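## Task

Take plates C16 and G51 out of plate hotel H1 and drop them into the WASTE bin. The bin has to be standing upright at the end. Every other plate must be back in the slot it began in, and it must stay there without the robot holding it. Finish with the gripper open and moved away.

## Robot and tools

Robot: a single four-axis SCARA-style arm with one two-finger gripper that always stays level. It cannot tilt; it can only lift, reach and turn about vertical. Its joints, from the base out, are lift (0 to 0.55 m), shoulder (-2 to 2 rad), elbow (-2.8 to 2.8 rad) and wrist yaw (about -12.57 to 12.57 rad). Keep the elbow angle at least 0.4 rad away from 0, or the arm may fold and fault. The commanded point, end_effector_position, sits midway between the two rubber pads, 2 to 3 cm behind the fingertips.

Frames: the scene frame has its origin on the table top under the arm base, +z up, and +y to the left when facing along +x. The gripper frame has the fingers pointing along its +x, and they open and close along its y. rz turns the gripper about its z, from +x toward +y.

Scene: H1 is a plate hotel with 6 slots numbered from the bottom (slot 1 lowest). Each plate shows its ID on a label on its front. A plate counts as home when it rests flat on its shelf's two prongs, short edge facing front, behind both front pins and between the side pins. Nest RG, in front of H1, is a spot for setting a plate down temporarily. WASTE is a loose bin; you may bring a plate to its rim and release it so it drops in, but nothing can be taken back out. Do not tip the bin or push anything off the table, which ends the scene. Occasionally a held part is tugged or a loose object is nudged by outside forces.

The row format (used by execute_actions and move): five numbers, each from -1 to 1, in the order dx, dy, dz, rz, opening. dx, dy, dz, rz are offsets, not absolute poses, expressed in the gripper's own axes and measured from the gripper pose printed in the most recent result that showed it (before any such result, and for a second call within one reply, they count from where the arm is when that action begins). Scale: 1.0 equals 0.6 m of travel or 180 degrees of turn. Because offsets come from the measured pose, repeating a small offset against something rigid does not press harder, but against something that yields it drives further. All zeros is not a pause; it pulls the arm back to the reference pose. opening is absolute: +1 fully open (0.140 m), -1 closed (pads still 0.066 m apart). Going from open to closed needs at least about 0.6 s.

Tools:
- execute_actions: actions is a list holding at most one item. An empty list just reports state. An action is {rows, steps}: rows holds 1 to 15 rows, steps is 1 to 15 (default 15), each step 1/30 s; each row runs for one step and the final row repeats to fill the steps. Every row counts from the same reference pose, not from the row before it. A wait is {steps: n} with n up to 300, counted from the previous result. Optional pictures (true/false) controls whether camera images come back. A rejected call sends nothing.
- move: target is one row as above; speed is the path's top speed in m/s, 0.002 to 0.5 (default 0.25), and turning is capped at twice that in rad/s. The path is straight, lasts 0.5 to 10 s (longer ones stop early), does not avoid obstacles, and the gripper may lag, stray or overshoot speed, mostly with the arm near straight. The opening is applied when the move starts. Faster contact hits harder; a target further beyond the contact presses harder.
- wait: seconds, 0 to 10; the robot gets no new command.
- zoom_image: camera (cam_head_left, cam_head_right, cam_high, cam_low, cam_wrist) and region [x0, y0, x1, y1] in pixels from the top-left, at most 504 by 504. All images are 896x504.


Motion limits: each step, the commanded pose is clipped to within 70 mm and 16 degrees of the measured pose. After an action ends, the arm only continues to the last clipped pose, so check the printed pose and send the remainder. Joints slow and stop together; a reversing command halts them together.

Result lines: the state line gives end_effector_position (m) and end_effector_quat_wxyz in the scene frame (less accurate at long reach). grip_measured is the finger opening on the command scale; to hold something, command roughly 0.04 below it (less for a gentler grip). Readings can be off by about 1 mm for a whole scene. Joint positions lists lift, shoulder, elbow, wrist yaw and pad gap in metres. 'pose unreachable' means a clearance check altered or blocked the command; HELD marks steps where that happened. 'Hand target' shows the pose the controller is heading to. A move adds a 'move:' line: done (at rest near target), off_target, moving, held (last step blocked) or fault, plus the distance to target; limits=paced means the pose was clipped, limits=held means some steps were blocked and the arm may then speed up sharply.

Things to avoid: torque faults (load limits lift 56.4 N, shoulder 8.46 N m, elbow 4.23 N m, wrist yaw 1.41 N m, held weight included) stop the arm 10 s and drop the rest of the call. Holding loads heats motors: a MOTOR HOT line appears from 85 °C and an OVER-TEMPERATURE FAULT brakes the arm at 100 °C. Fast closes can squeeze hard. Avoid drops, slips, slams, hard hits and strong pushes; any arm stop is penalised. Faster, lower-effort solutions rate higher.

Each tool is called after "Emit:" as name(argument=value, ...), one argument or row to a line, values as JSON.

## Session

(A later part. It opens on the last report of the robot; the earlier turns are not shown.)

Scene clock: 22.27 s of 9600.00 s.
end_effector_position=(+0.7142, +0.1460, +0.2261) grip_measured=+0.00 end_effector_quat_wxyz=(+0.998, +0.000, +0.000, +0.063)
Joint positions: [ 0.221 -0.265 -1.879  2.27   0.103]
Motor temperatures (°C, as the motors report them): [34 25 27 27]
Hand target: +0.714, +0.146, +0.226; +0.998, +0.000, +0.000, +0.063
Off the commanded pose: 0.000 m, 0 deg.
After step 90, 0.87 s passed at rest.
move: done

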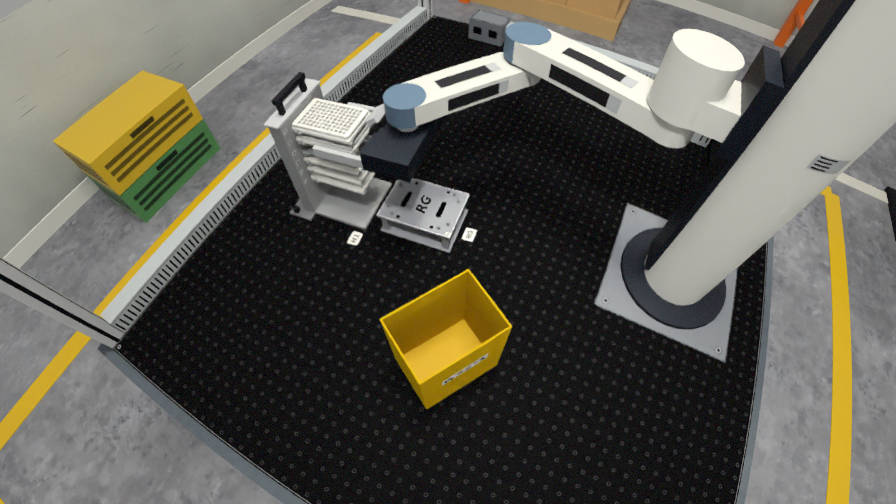

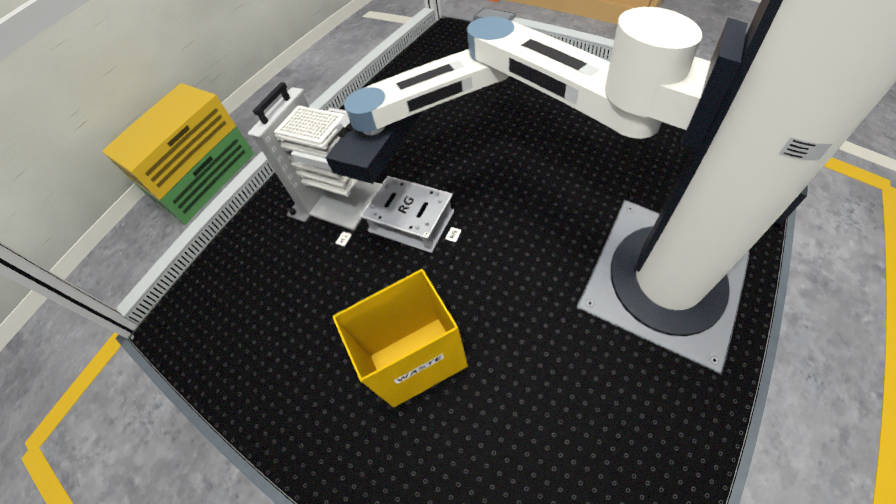

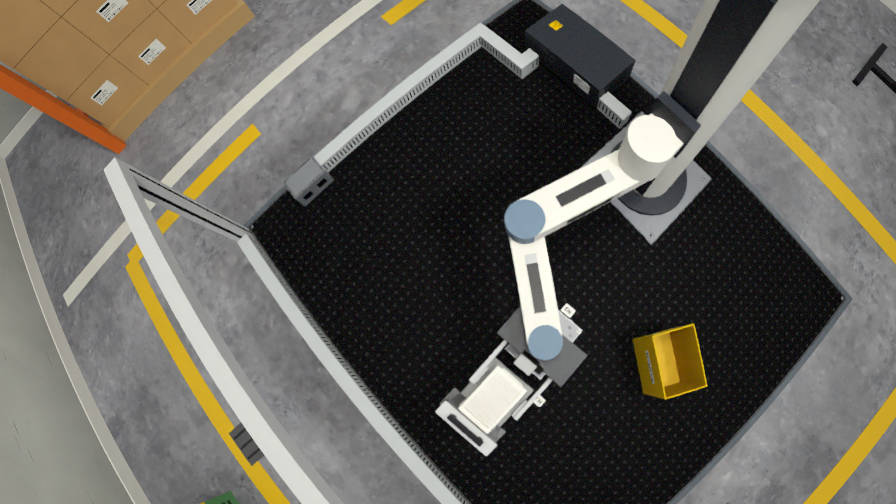

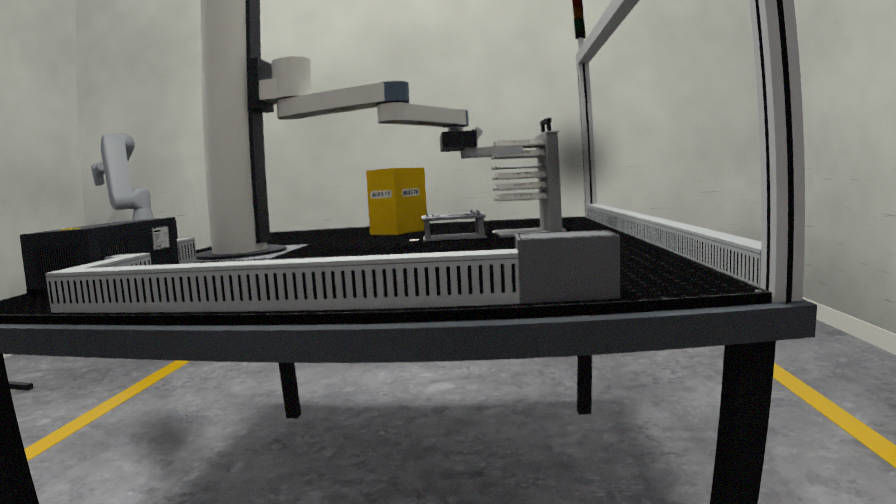

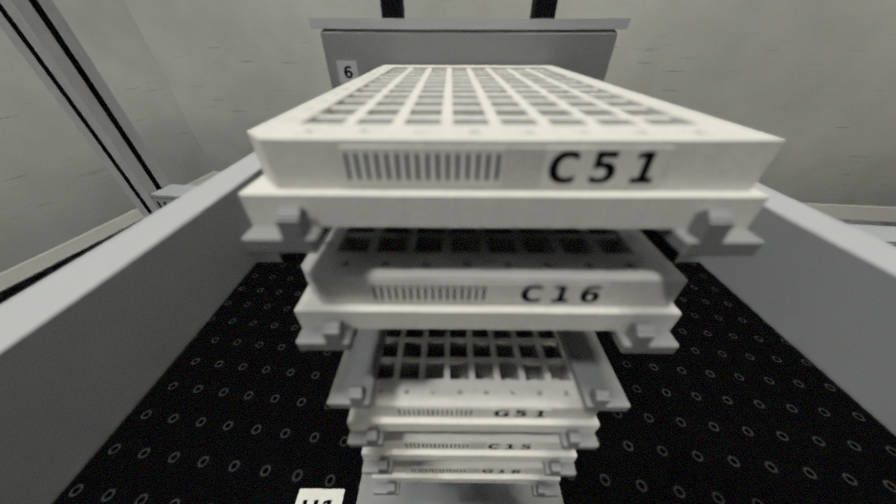

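Emit:
move(
  target=[0,0,-0.004,0,-0.42],
  speed=0.03,
)

Emit:
move(
  target=[0,0,0,0,-0.57],
)

Emit:
move(
  target=[0,0,0.011,0,-0.57],
  speed=0.02,
)

Emit:
move(
  target=[-0.245,0,0,0,-0.57],
  speed=0.08,
)

Emit:
move(
  target=[-0.367,0.395,0.1,0.282,-0.57],
)

Scene clock: 39.47 s of 9600.00 s.
end_effector_position=(+0.7142, +0.1460, +0.2237) grip_measured=-0.42 end_effector_quat_wxyz=(+0.998, +0.000, +0.000, +0.063)
Joint positions: [ 0.219 -0.265 -1.879  2.27   0.087]
Motor temperatures (°C, as the motors report them): [34 25 27 27]
Hand target: +0.714, +0.146, +0.224; +0.998, +0.000, +0.000, +0.063
Off the commanded pose: 0.000 m, 0 deg.
After step 90, 13.50 s passed at rest.
move: done

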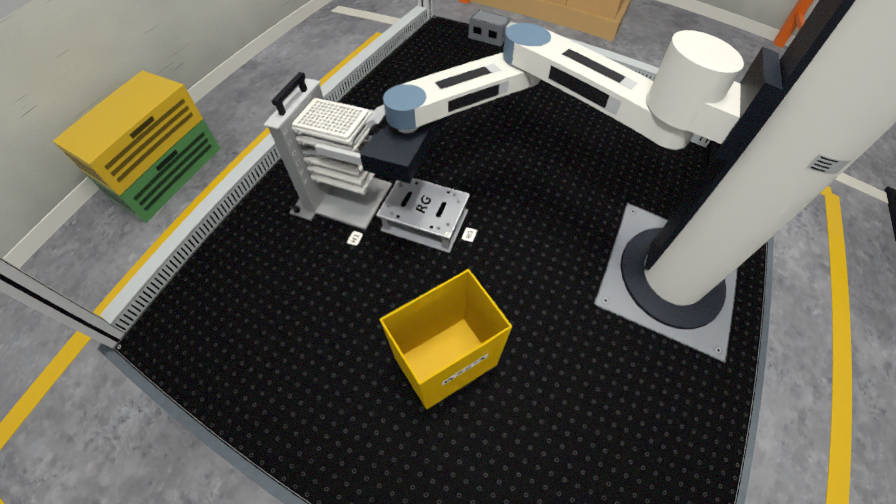

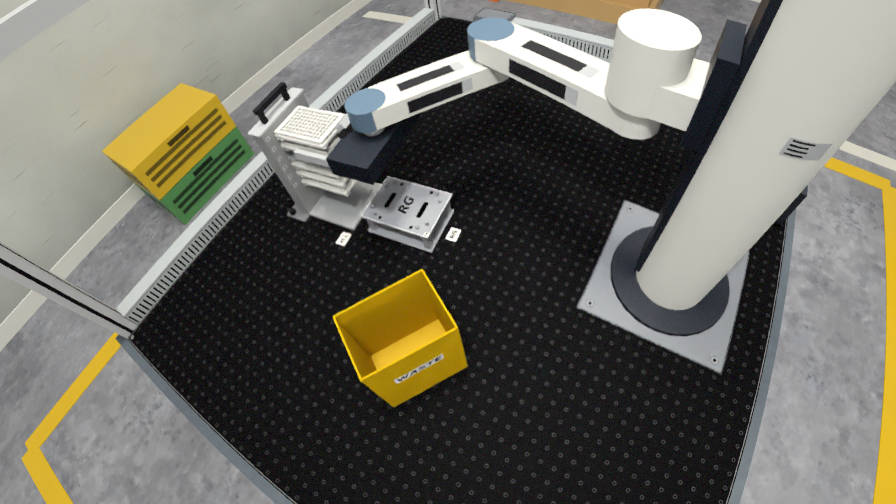

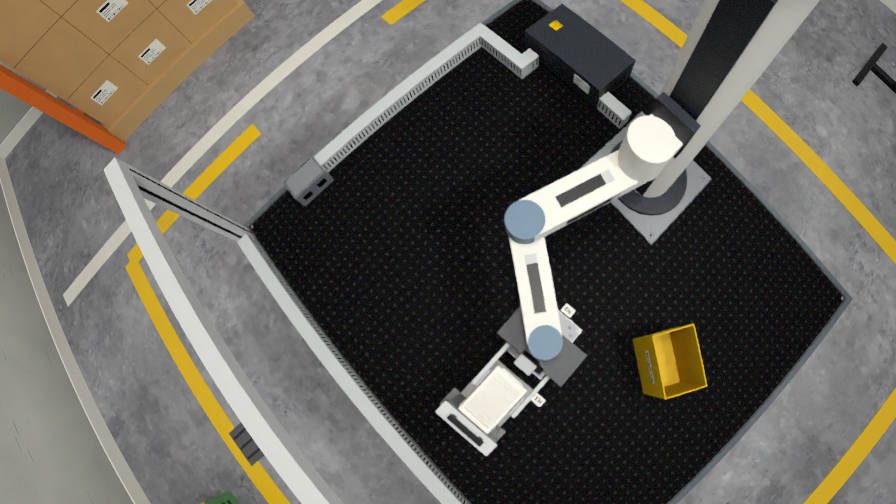

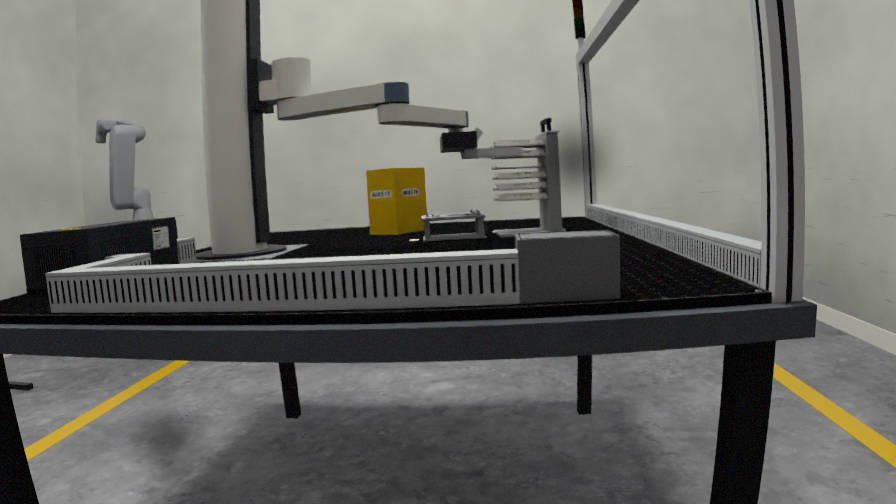

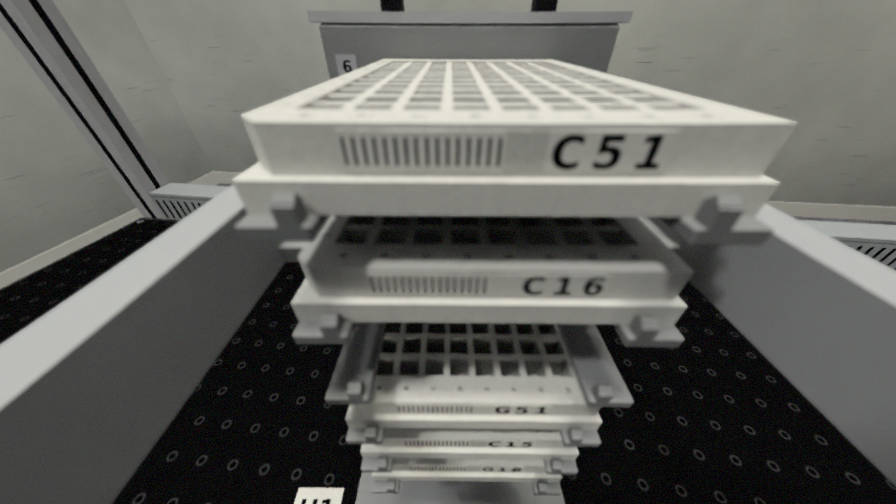

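Scene clock: 39.97 s of 9600.00 s.
end_effector_position=(+0.7142, +0.1460, +0.2237) grip_measured=-0.51 end_effector_quat_wxyz=(+0.998, +0.000, +0.000, +0.063)
Joint positions: [ 0.219 -0.265 -1.879  2.27   0.084]
Motor temperatures (°C, as the motors report them): [34 25 27 27]
Hand target: +0.714, +0.146, +0.224; +0.998, +0.000, +0.000, +0.063
Off the commanded pose: 0.000 m, 0 deg.
move: done

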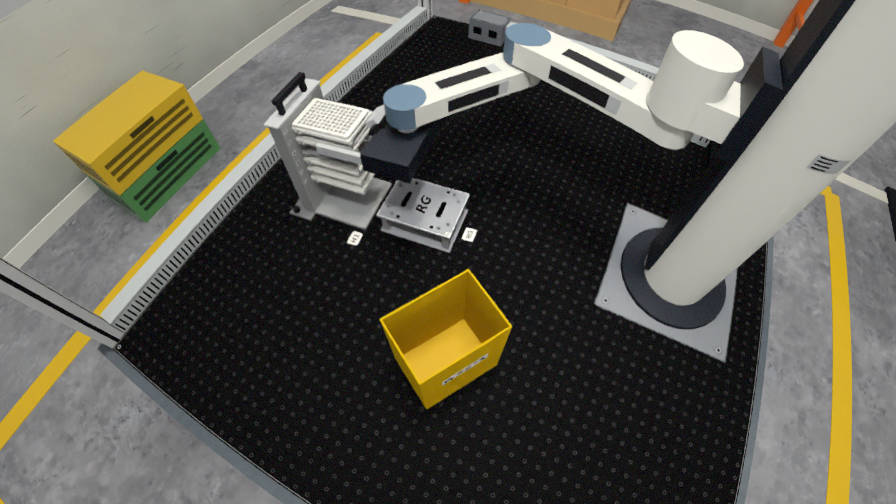

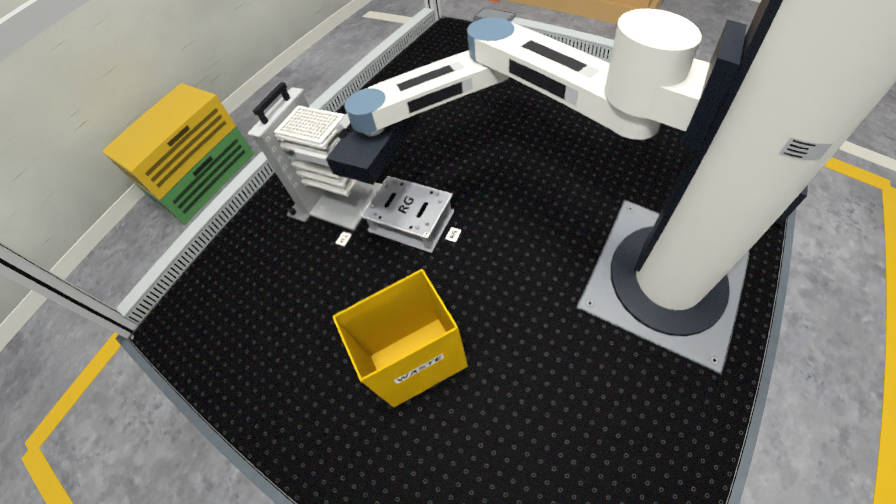

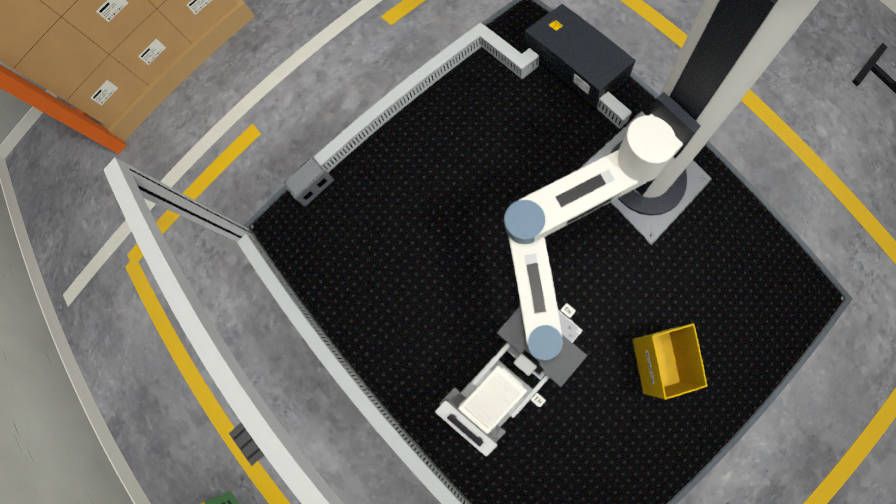

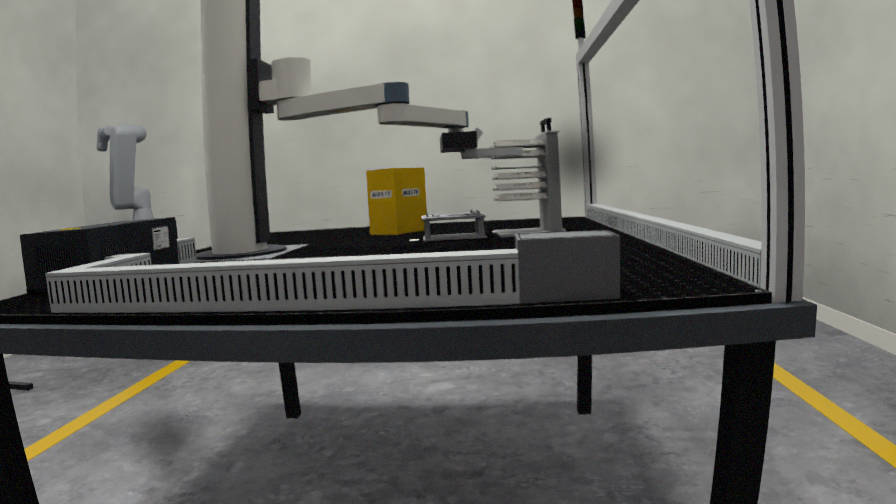

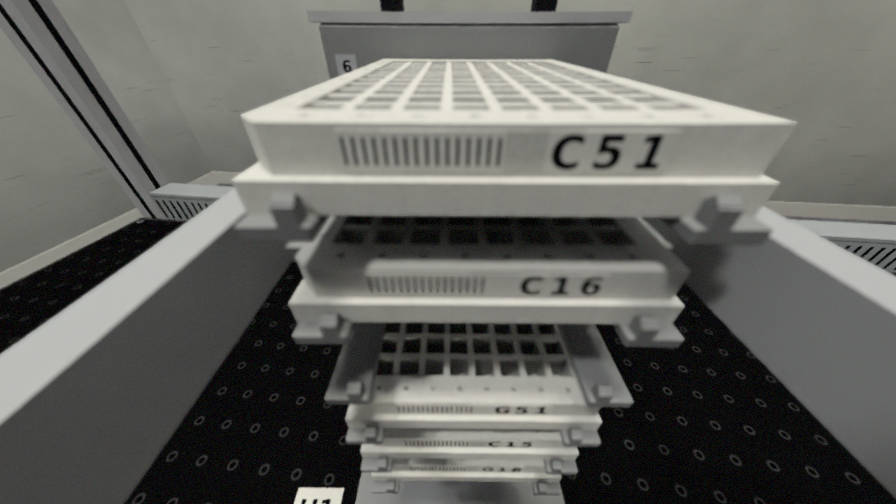

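Scene clock: 40.67 s of 9600.00 s.
end_effector_position=(+0.7142, +0.1459, +0.2303) grip_measured=-0.51 end_effector_quat_wxyz=(+0.998, +0.000, +0.000, +0.063)
Joint positions: [ 0.225 -0.265 -1.879  2.27   0.084]
Motor temperatures (°C, as the motors report them): [34 25 27 27]
Hand target: +0.714, +0.146, +0.230; +0.998, +0.000, +0.000, +0.063
Off the commanded pose: 0.000 m, 0 deg.
move: done

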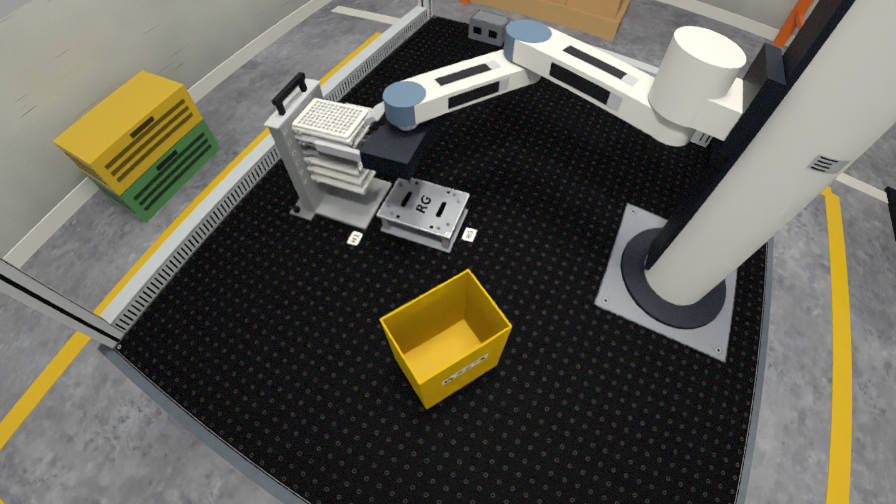

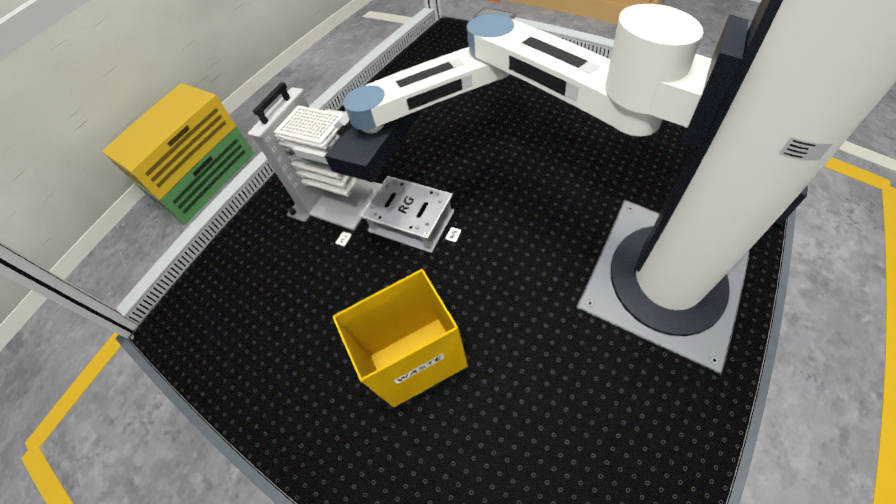

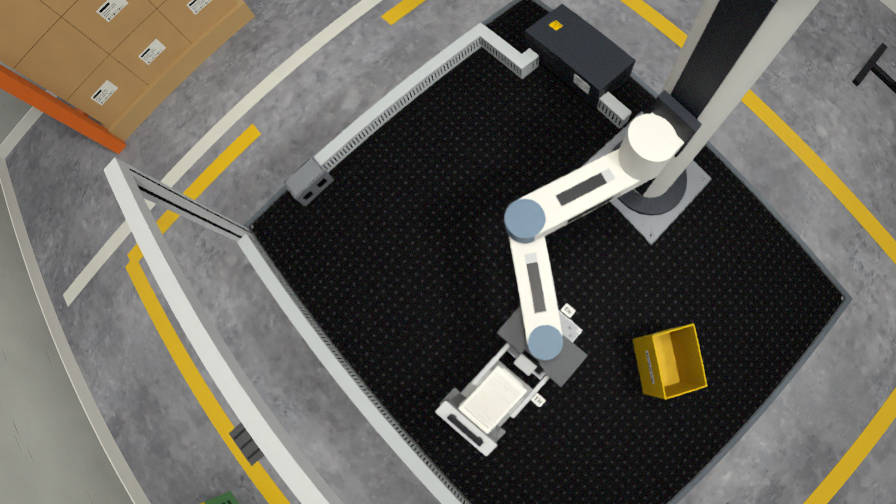

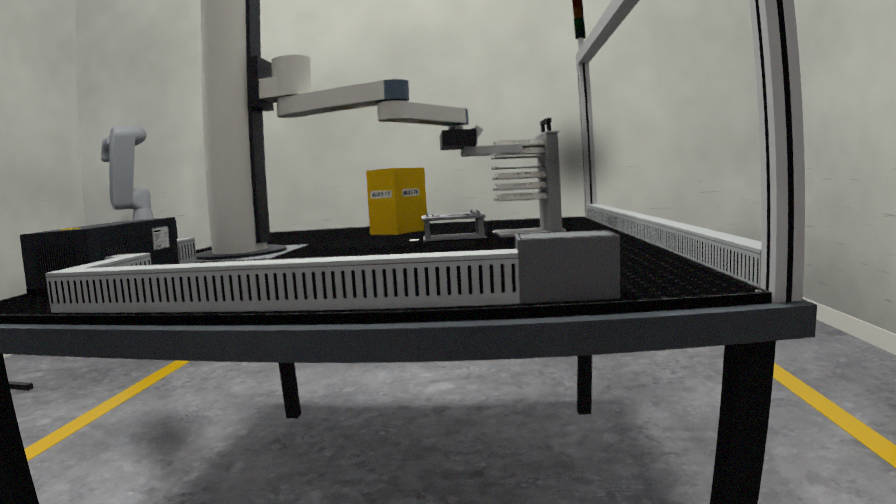

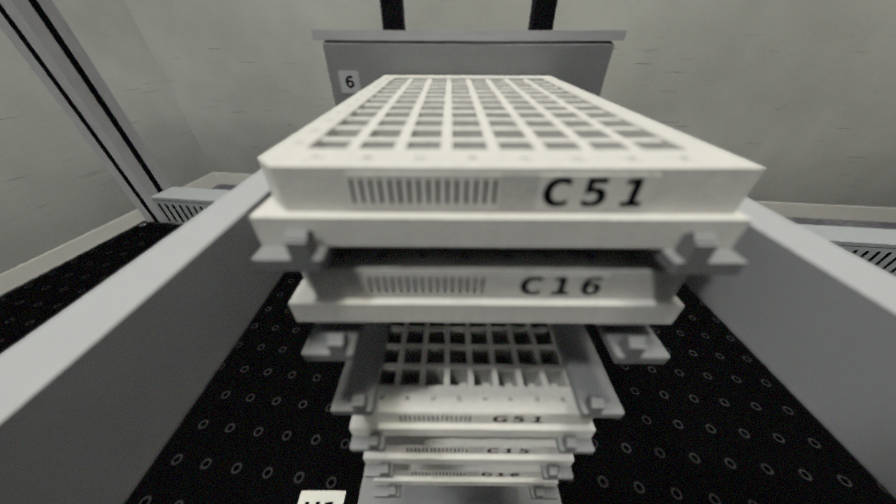

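Scene clock: 42.80 s of 9600.00 s.
end_effector_position=(+0.5683, +0.1276, +0.2303) grip_measured=-0.51 end_effector_quat_wxyz=(+0.998, +0.000, +0.000, +0.063)
Joint positions: [ 0.225 -0.483 -1.115  1.724  0.084]
Motor temperatures (°C, as the motors report them): [34 25 27 27]
Hand target: +0.568, +0.127, +0.230; +0.998, +0.000, +0.000, +0.063
Off the commanded pose: 0.000 m, 0 deg.
move: done

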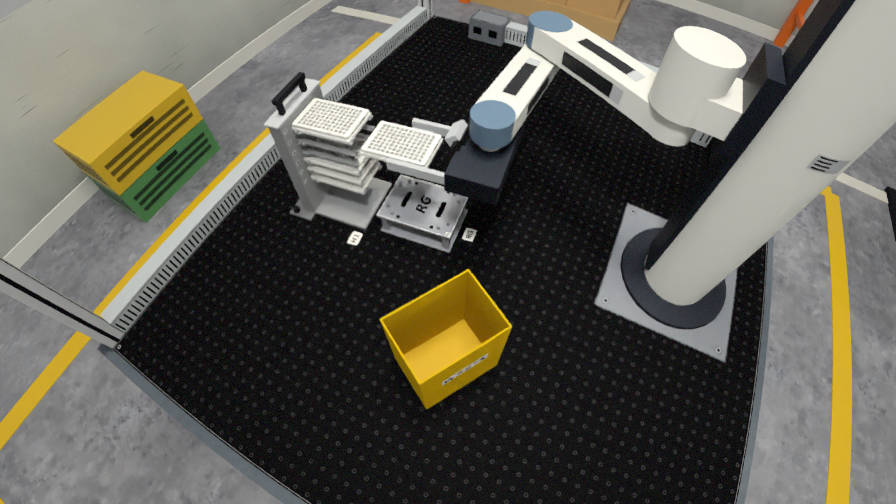

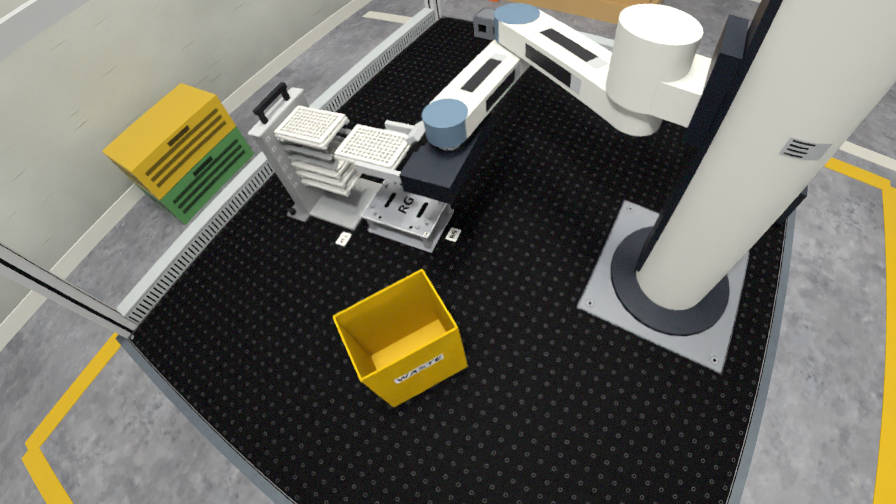

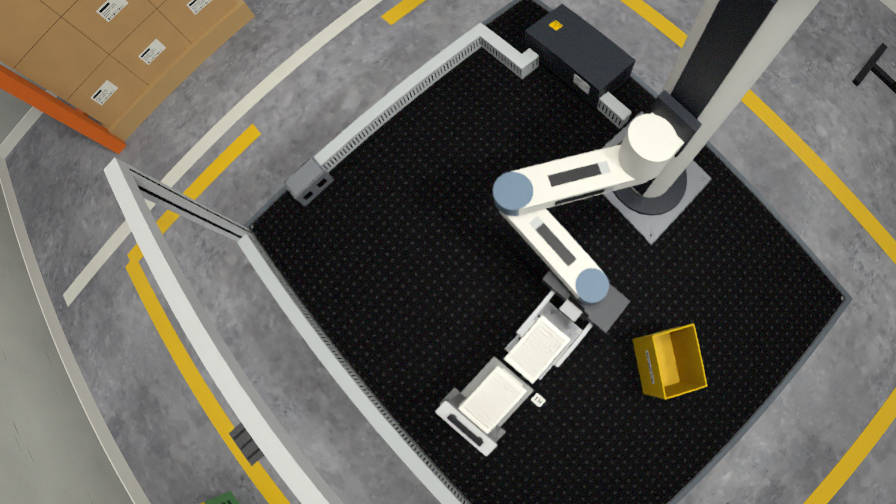

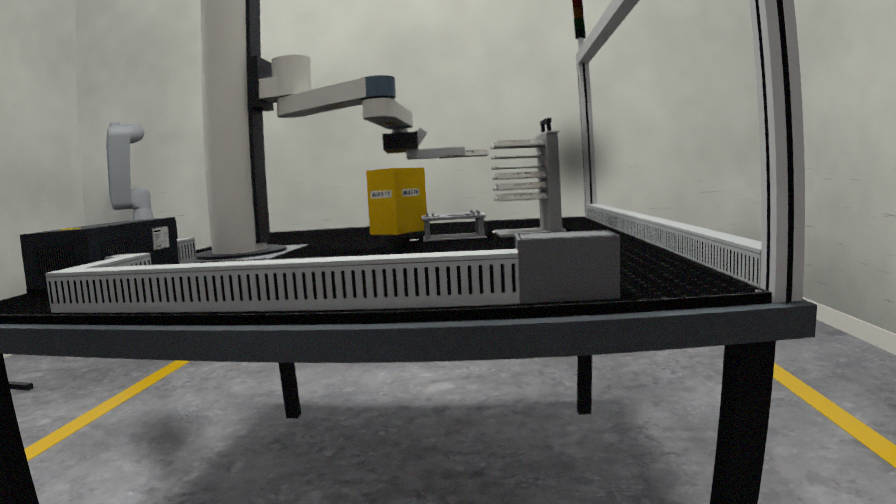

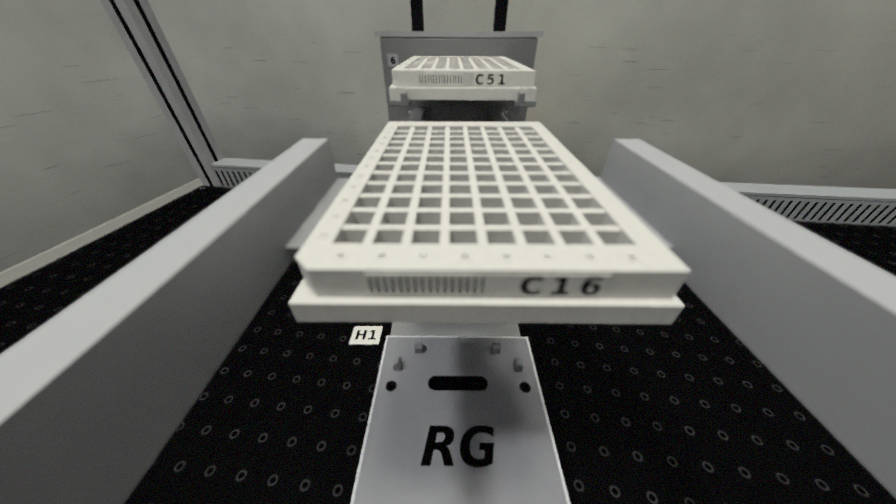

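Scene clock: 44.97 s of 9600.00 s.
end_effector_position=(+0.3199, +0.3348, +0.2904) grip_measured=-0.51 end_effector_quat_wxyz=(+0.874, +0.000, +0.000, +0.485)
Joint positions: [ 0.285  0.289 -0.893  1.617  0.084]
Motor temperatures (°C, as the motors report them): [34 25 27 27]
Hand target: +0.320, +0.335, +0.290; +0.875, +0.000, +0.000, +0.485
Off the commanded pose: 0.000 m, 0 deg.
move: done

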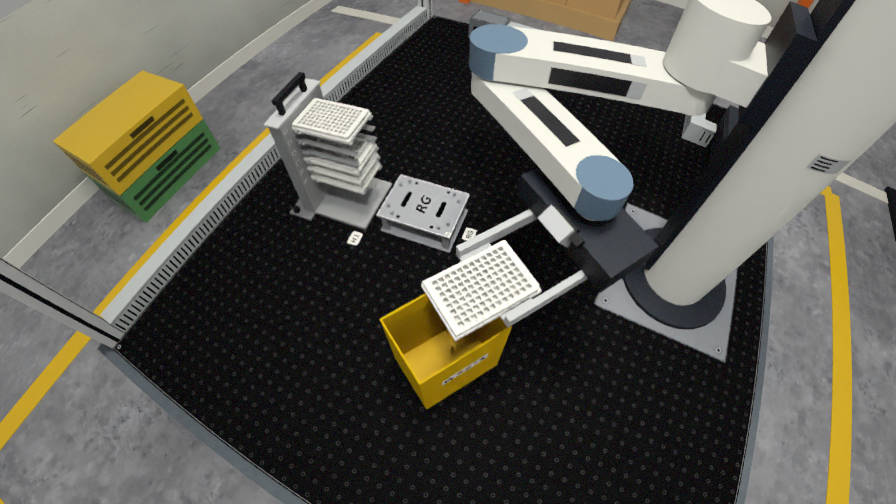

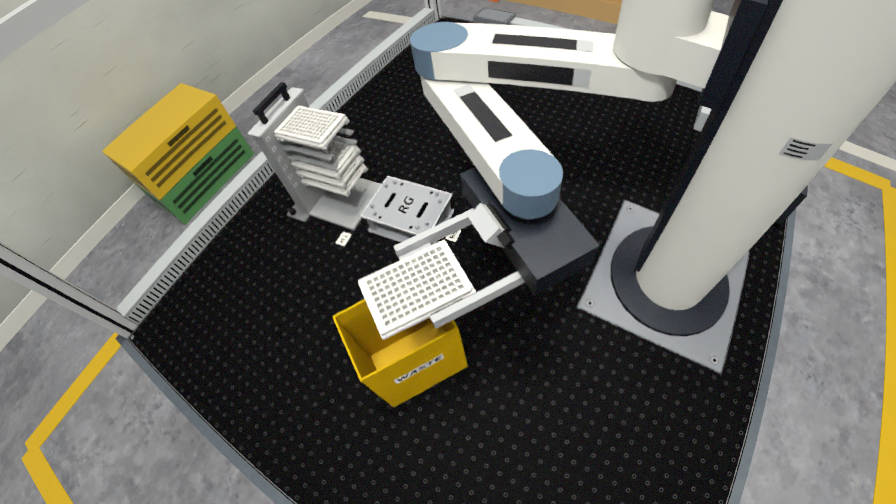

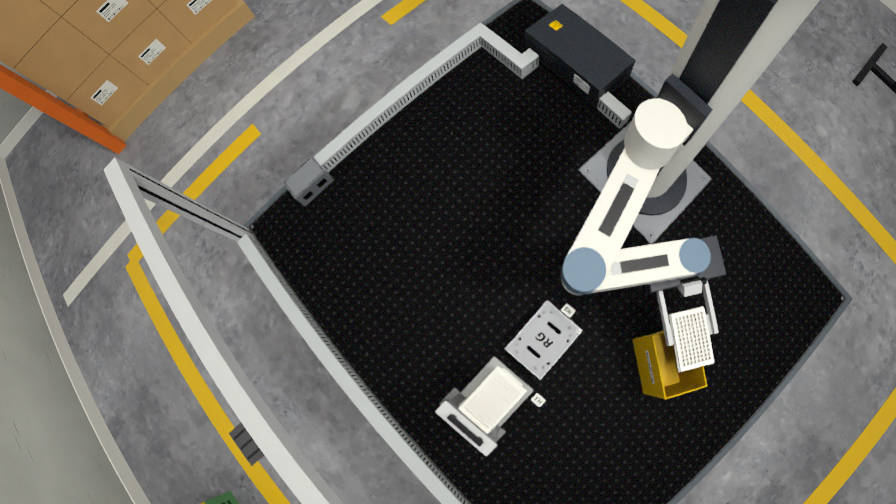

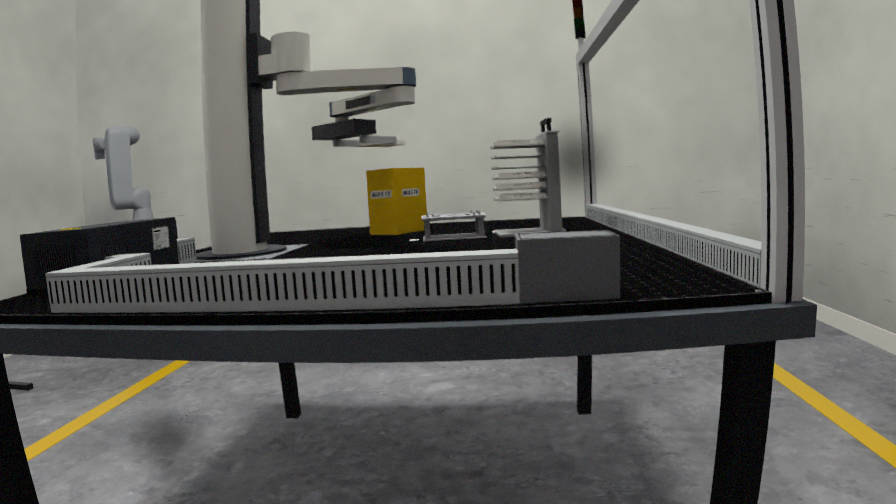

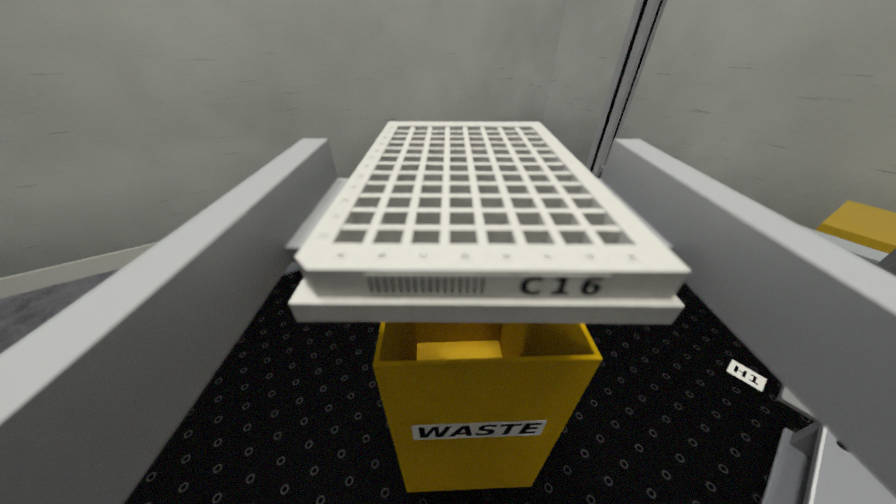

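Emit:
move(
  target=[0.092,-0.016,-0.108,0,-0.57],
  speed=0.12,
)

Scene clock: 50.20 s of 9600.00 s.
end_effector_position=(+0.3574, +0.3765, +0.2255) grip_measured=-0.51 end_effector_quat_wxyz=(+0.875, +0.000, +0.000, +0.485)
Joint positions: [ 0.221  0.287 -1.126  1.852  0.084]
Motor temperatures (°C, as the motors report them): [34 25 27 27]
Hand target: +0.357, +0.377, +0.226; +0.874, +0.000, +0.000, +0.485
Off the commanded pose: 0.000 m, 0 deg.
After step 90, 1.23 s passed at rest.
move: done

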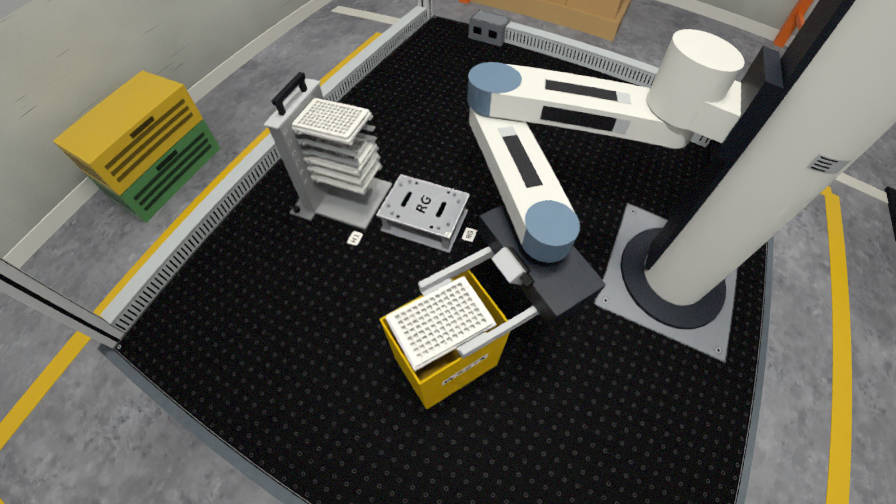

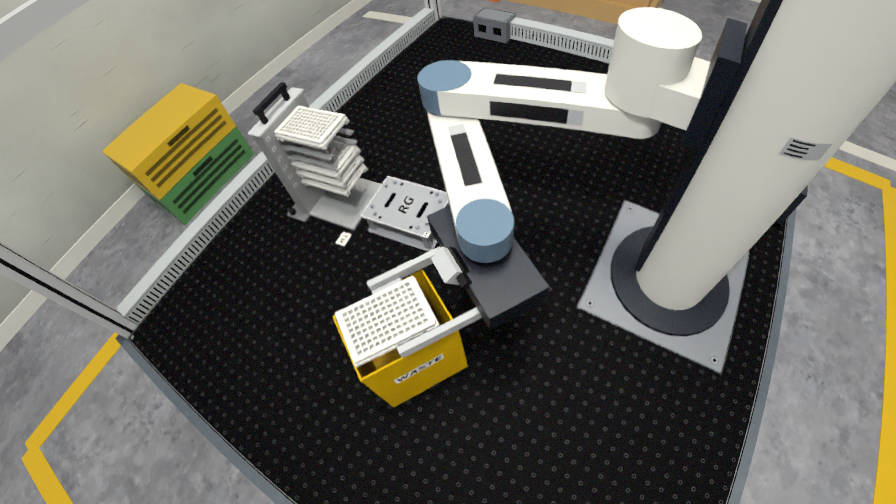

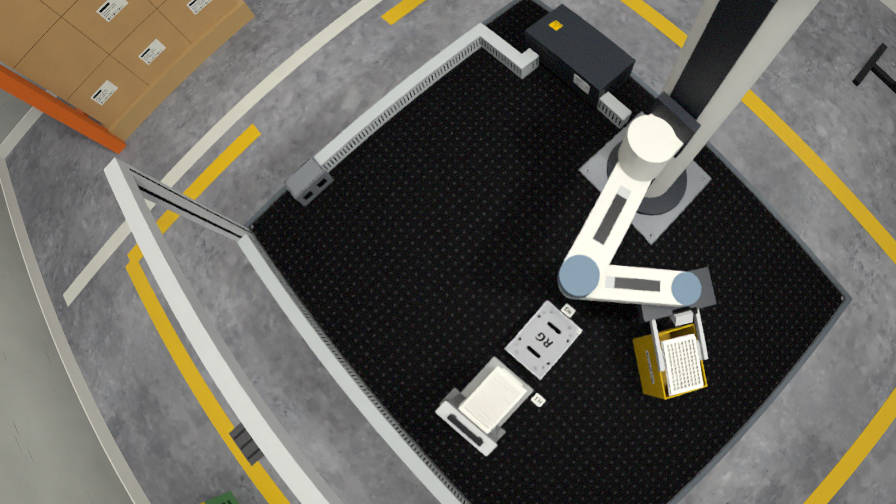

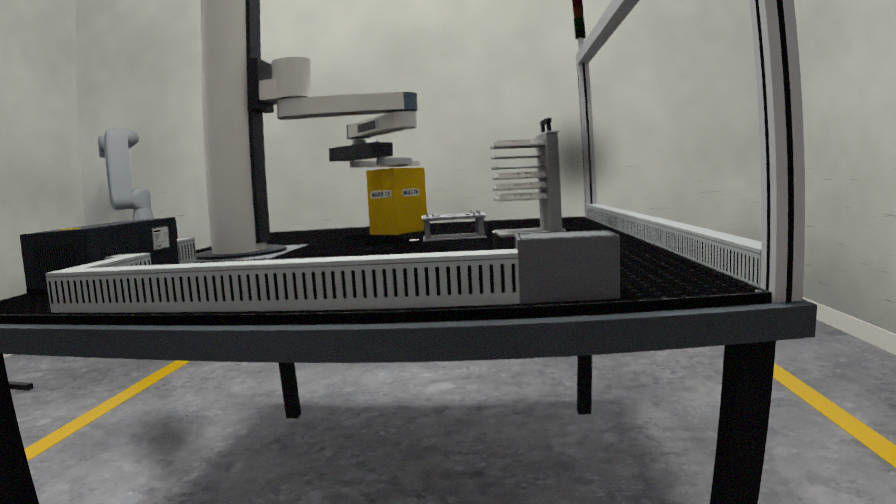

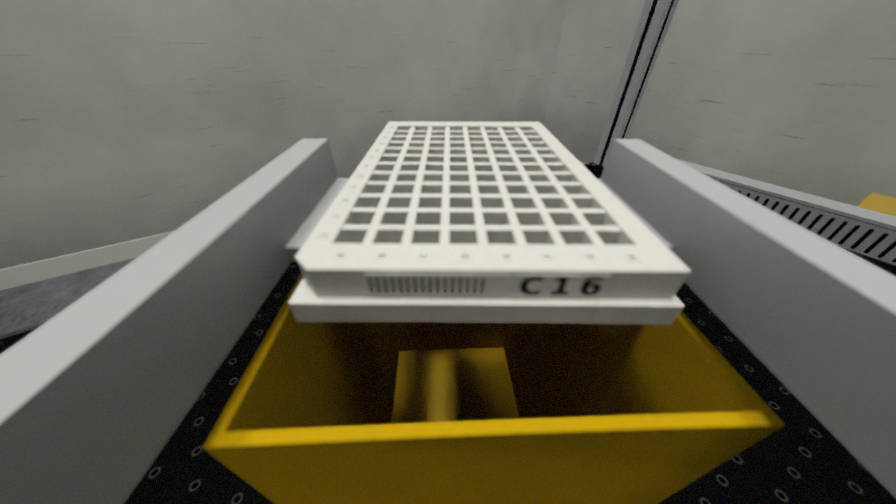

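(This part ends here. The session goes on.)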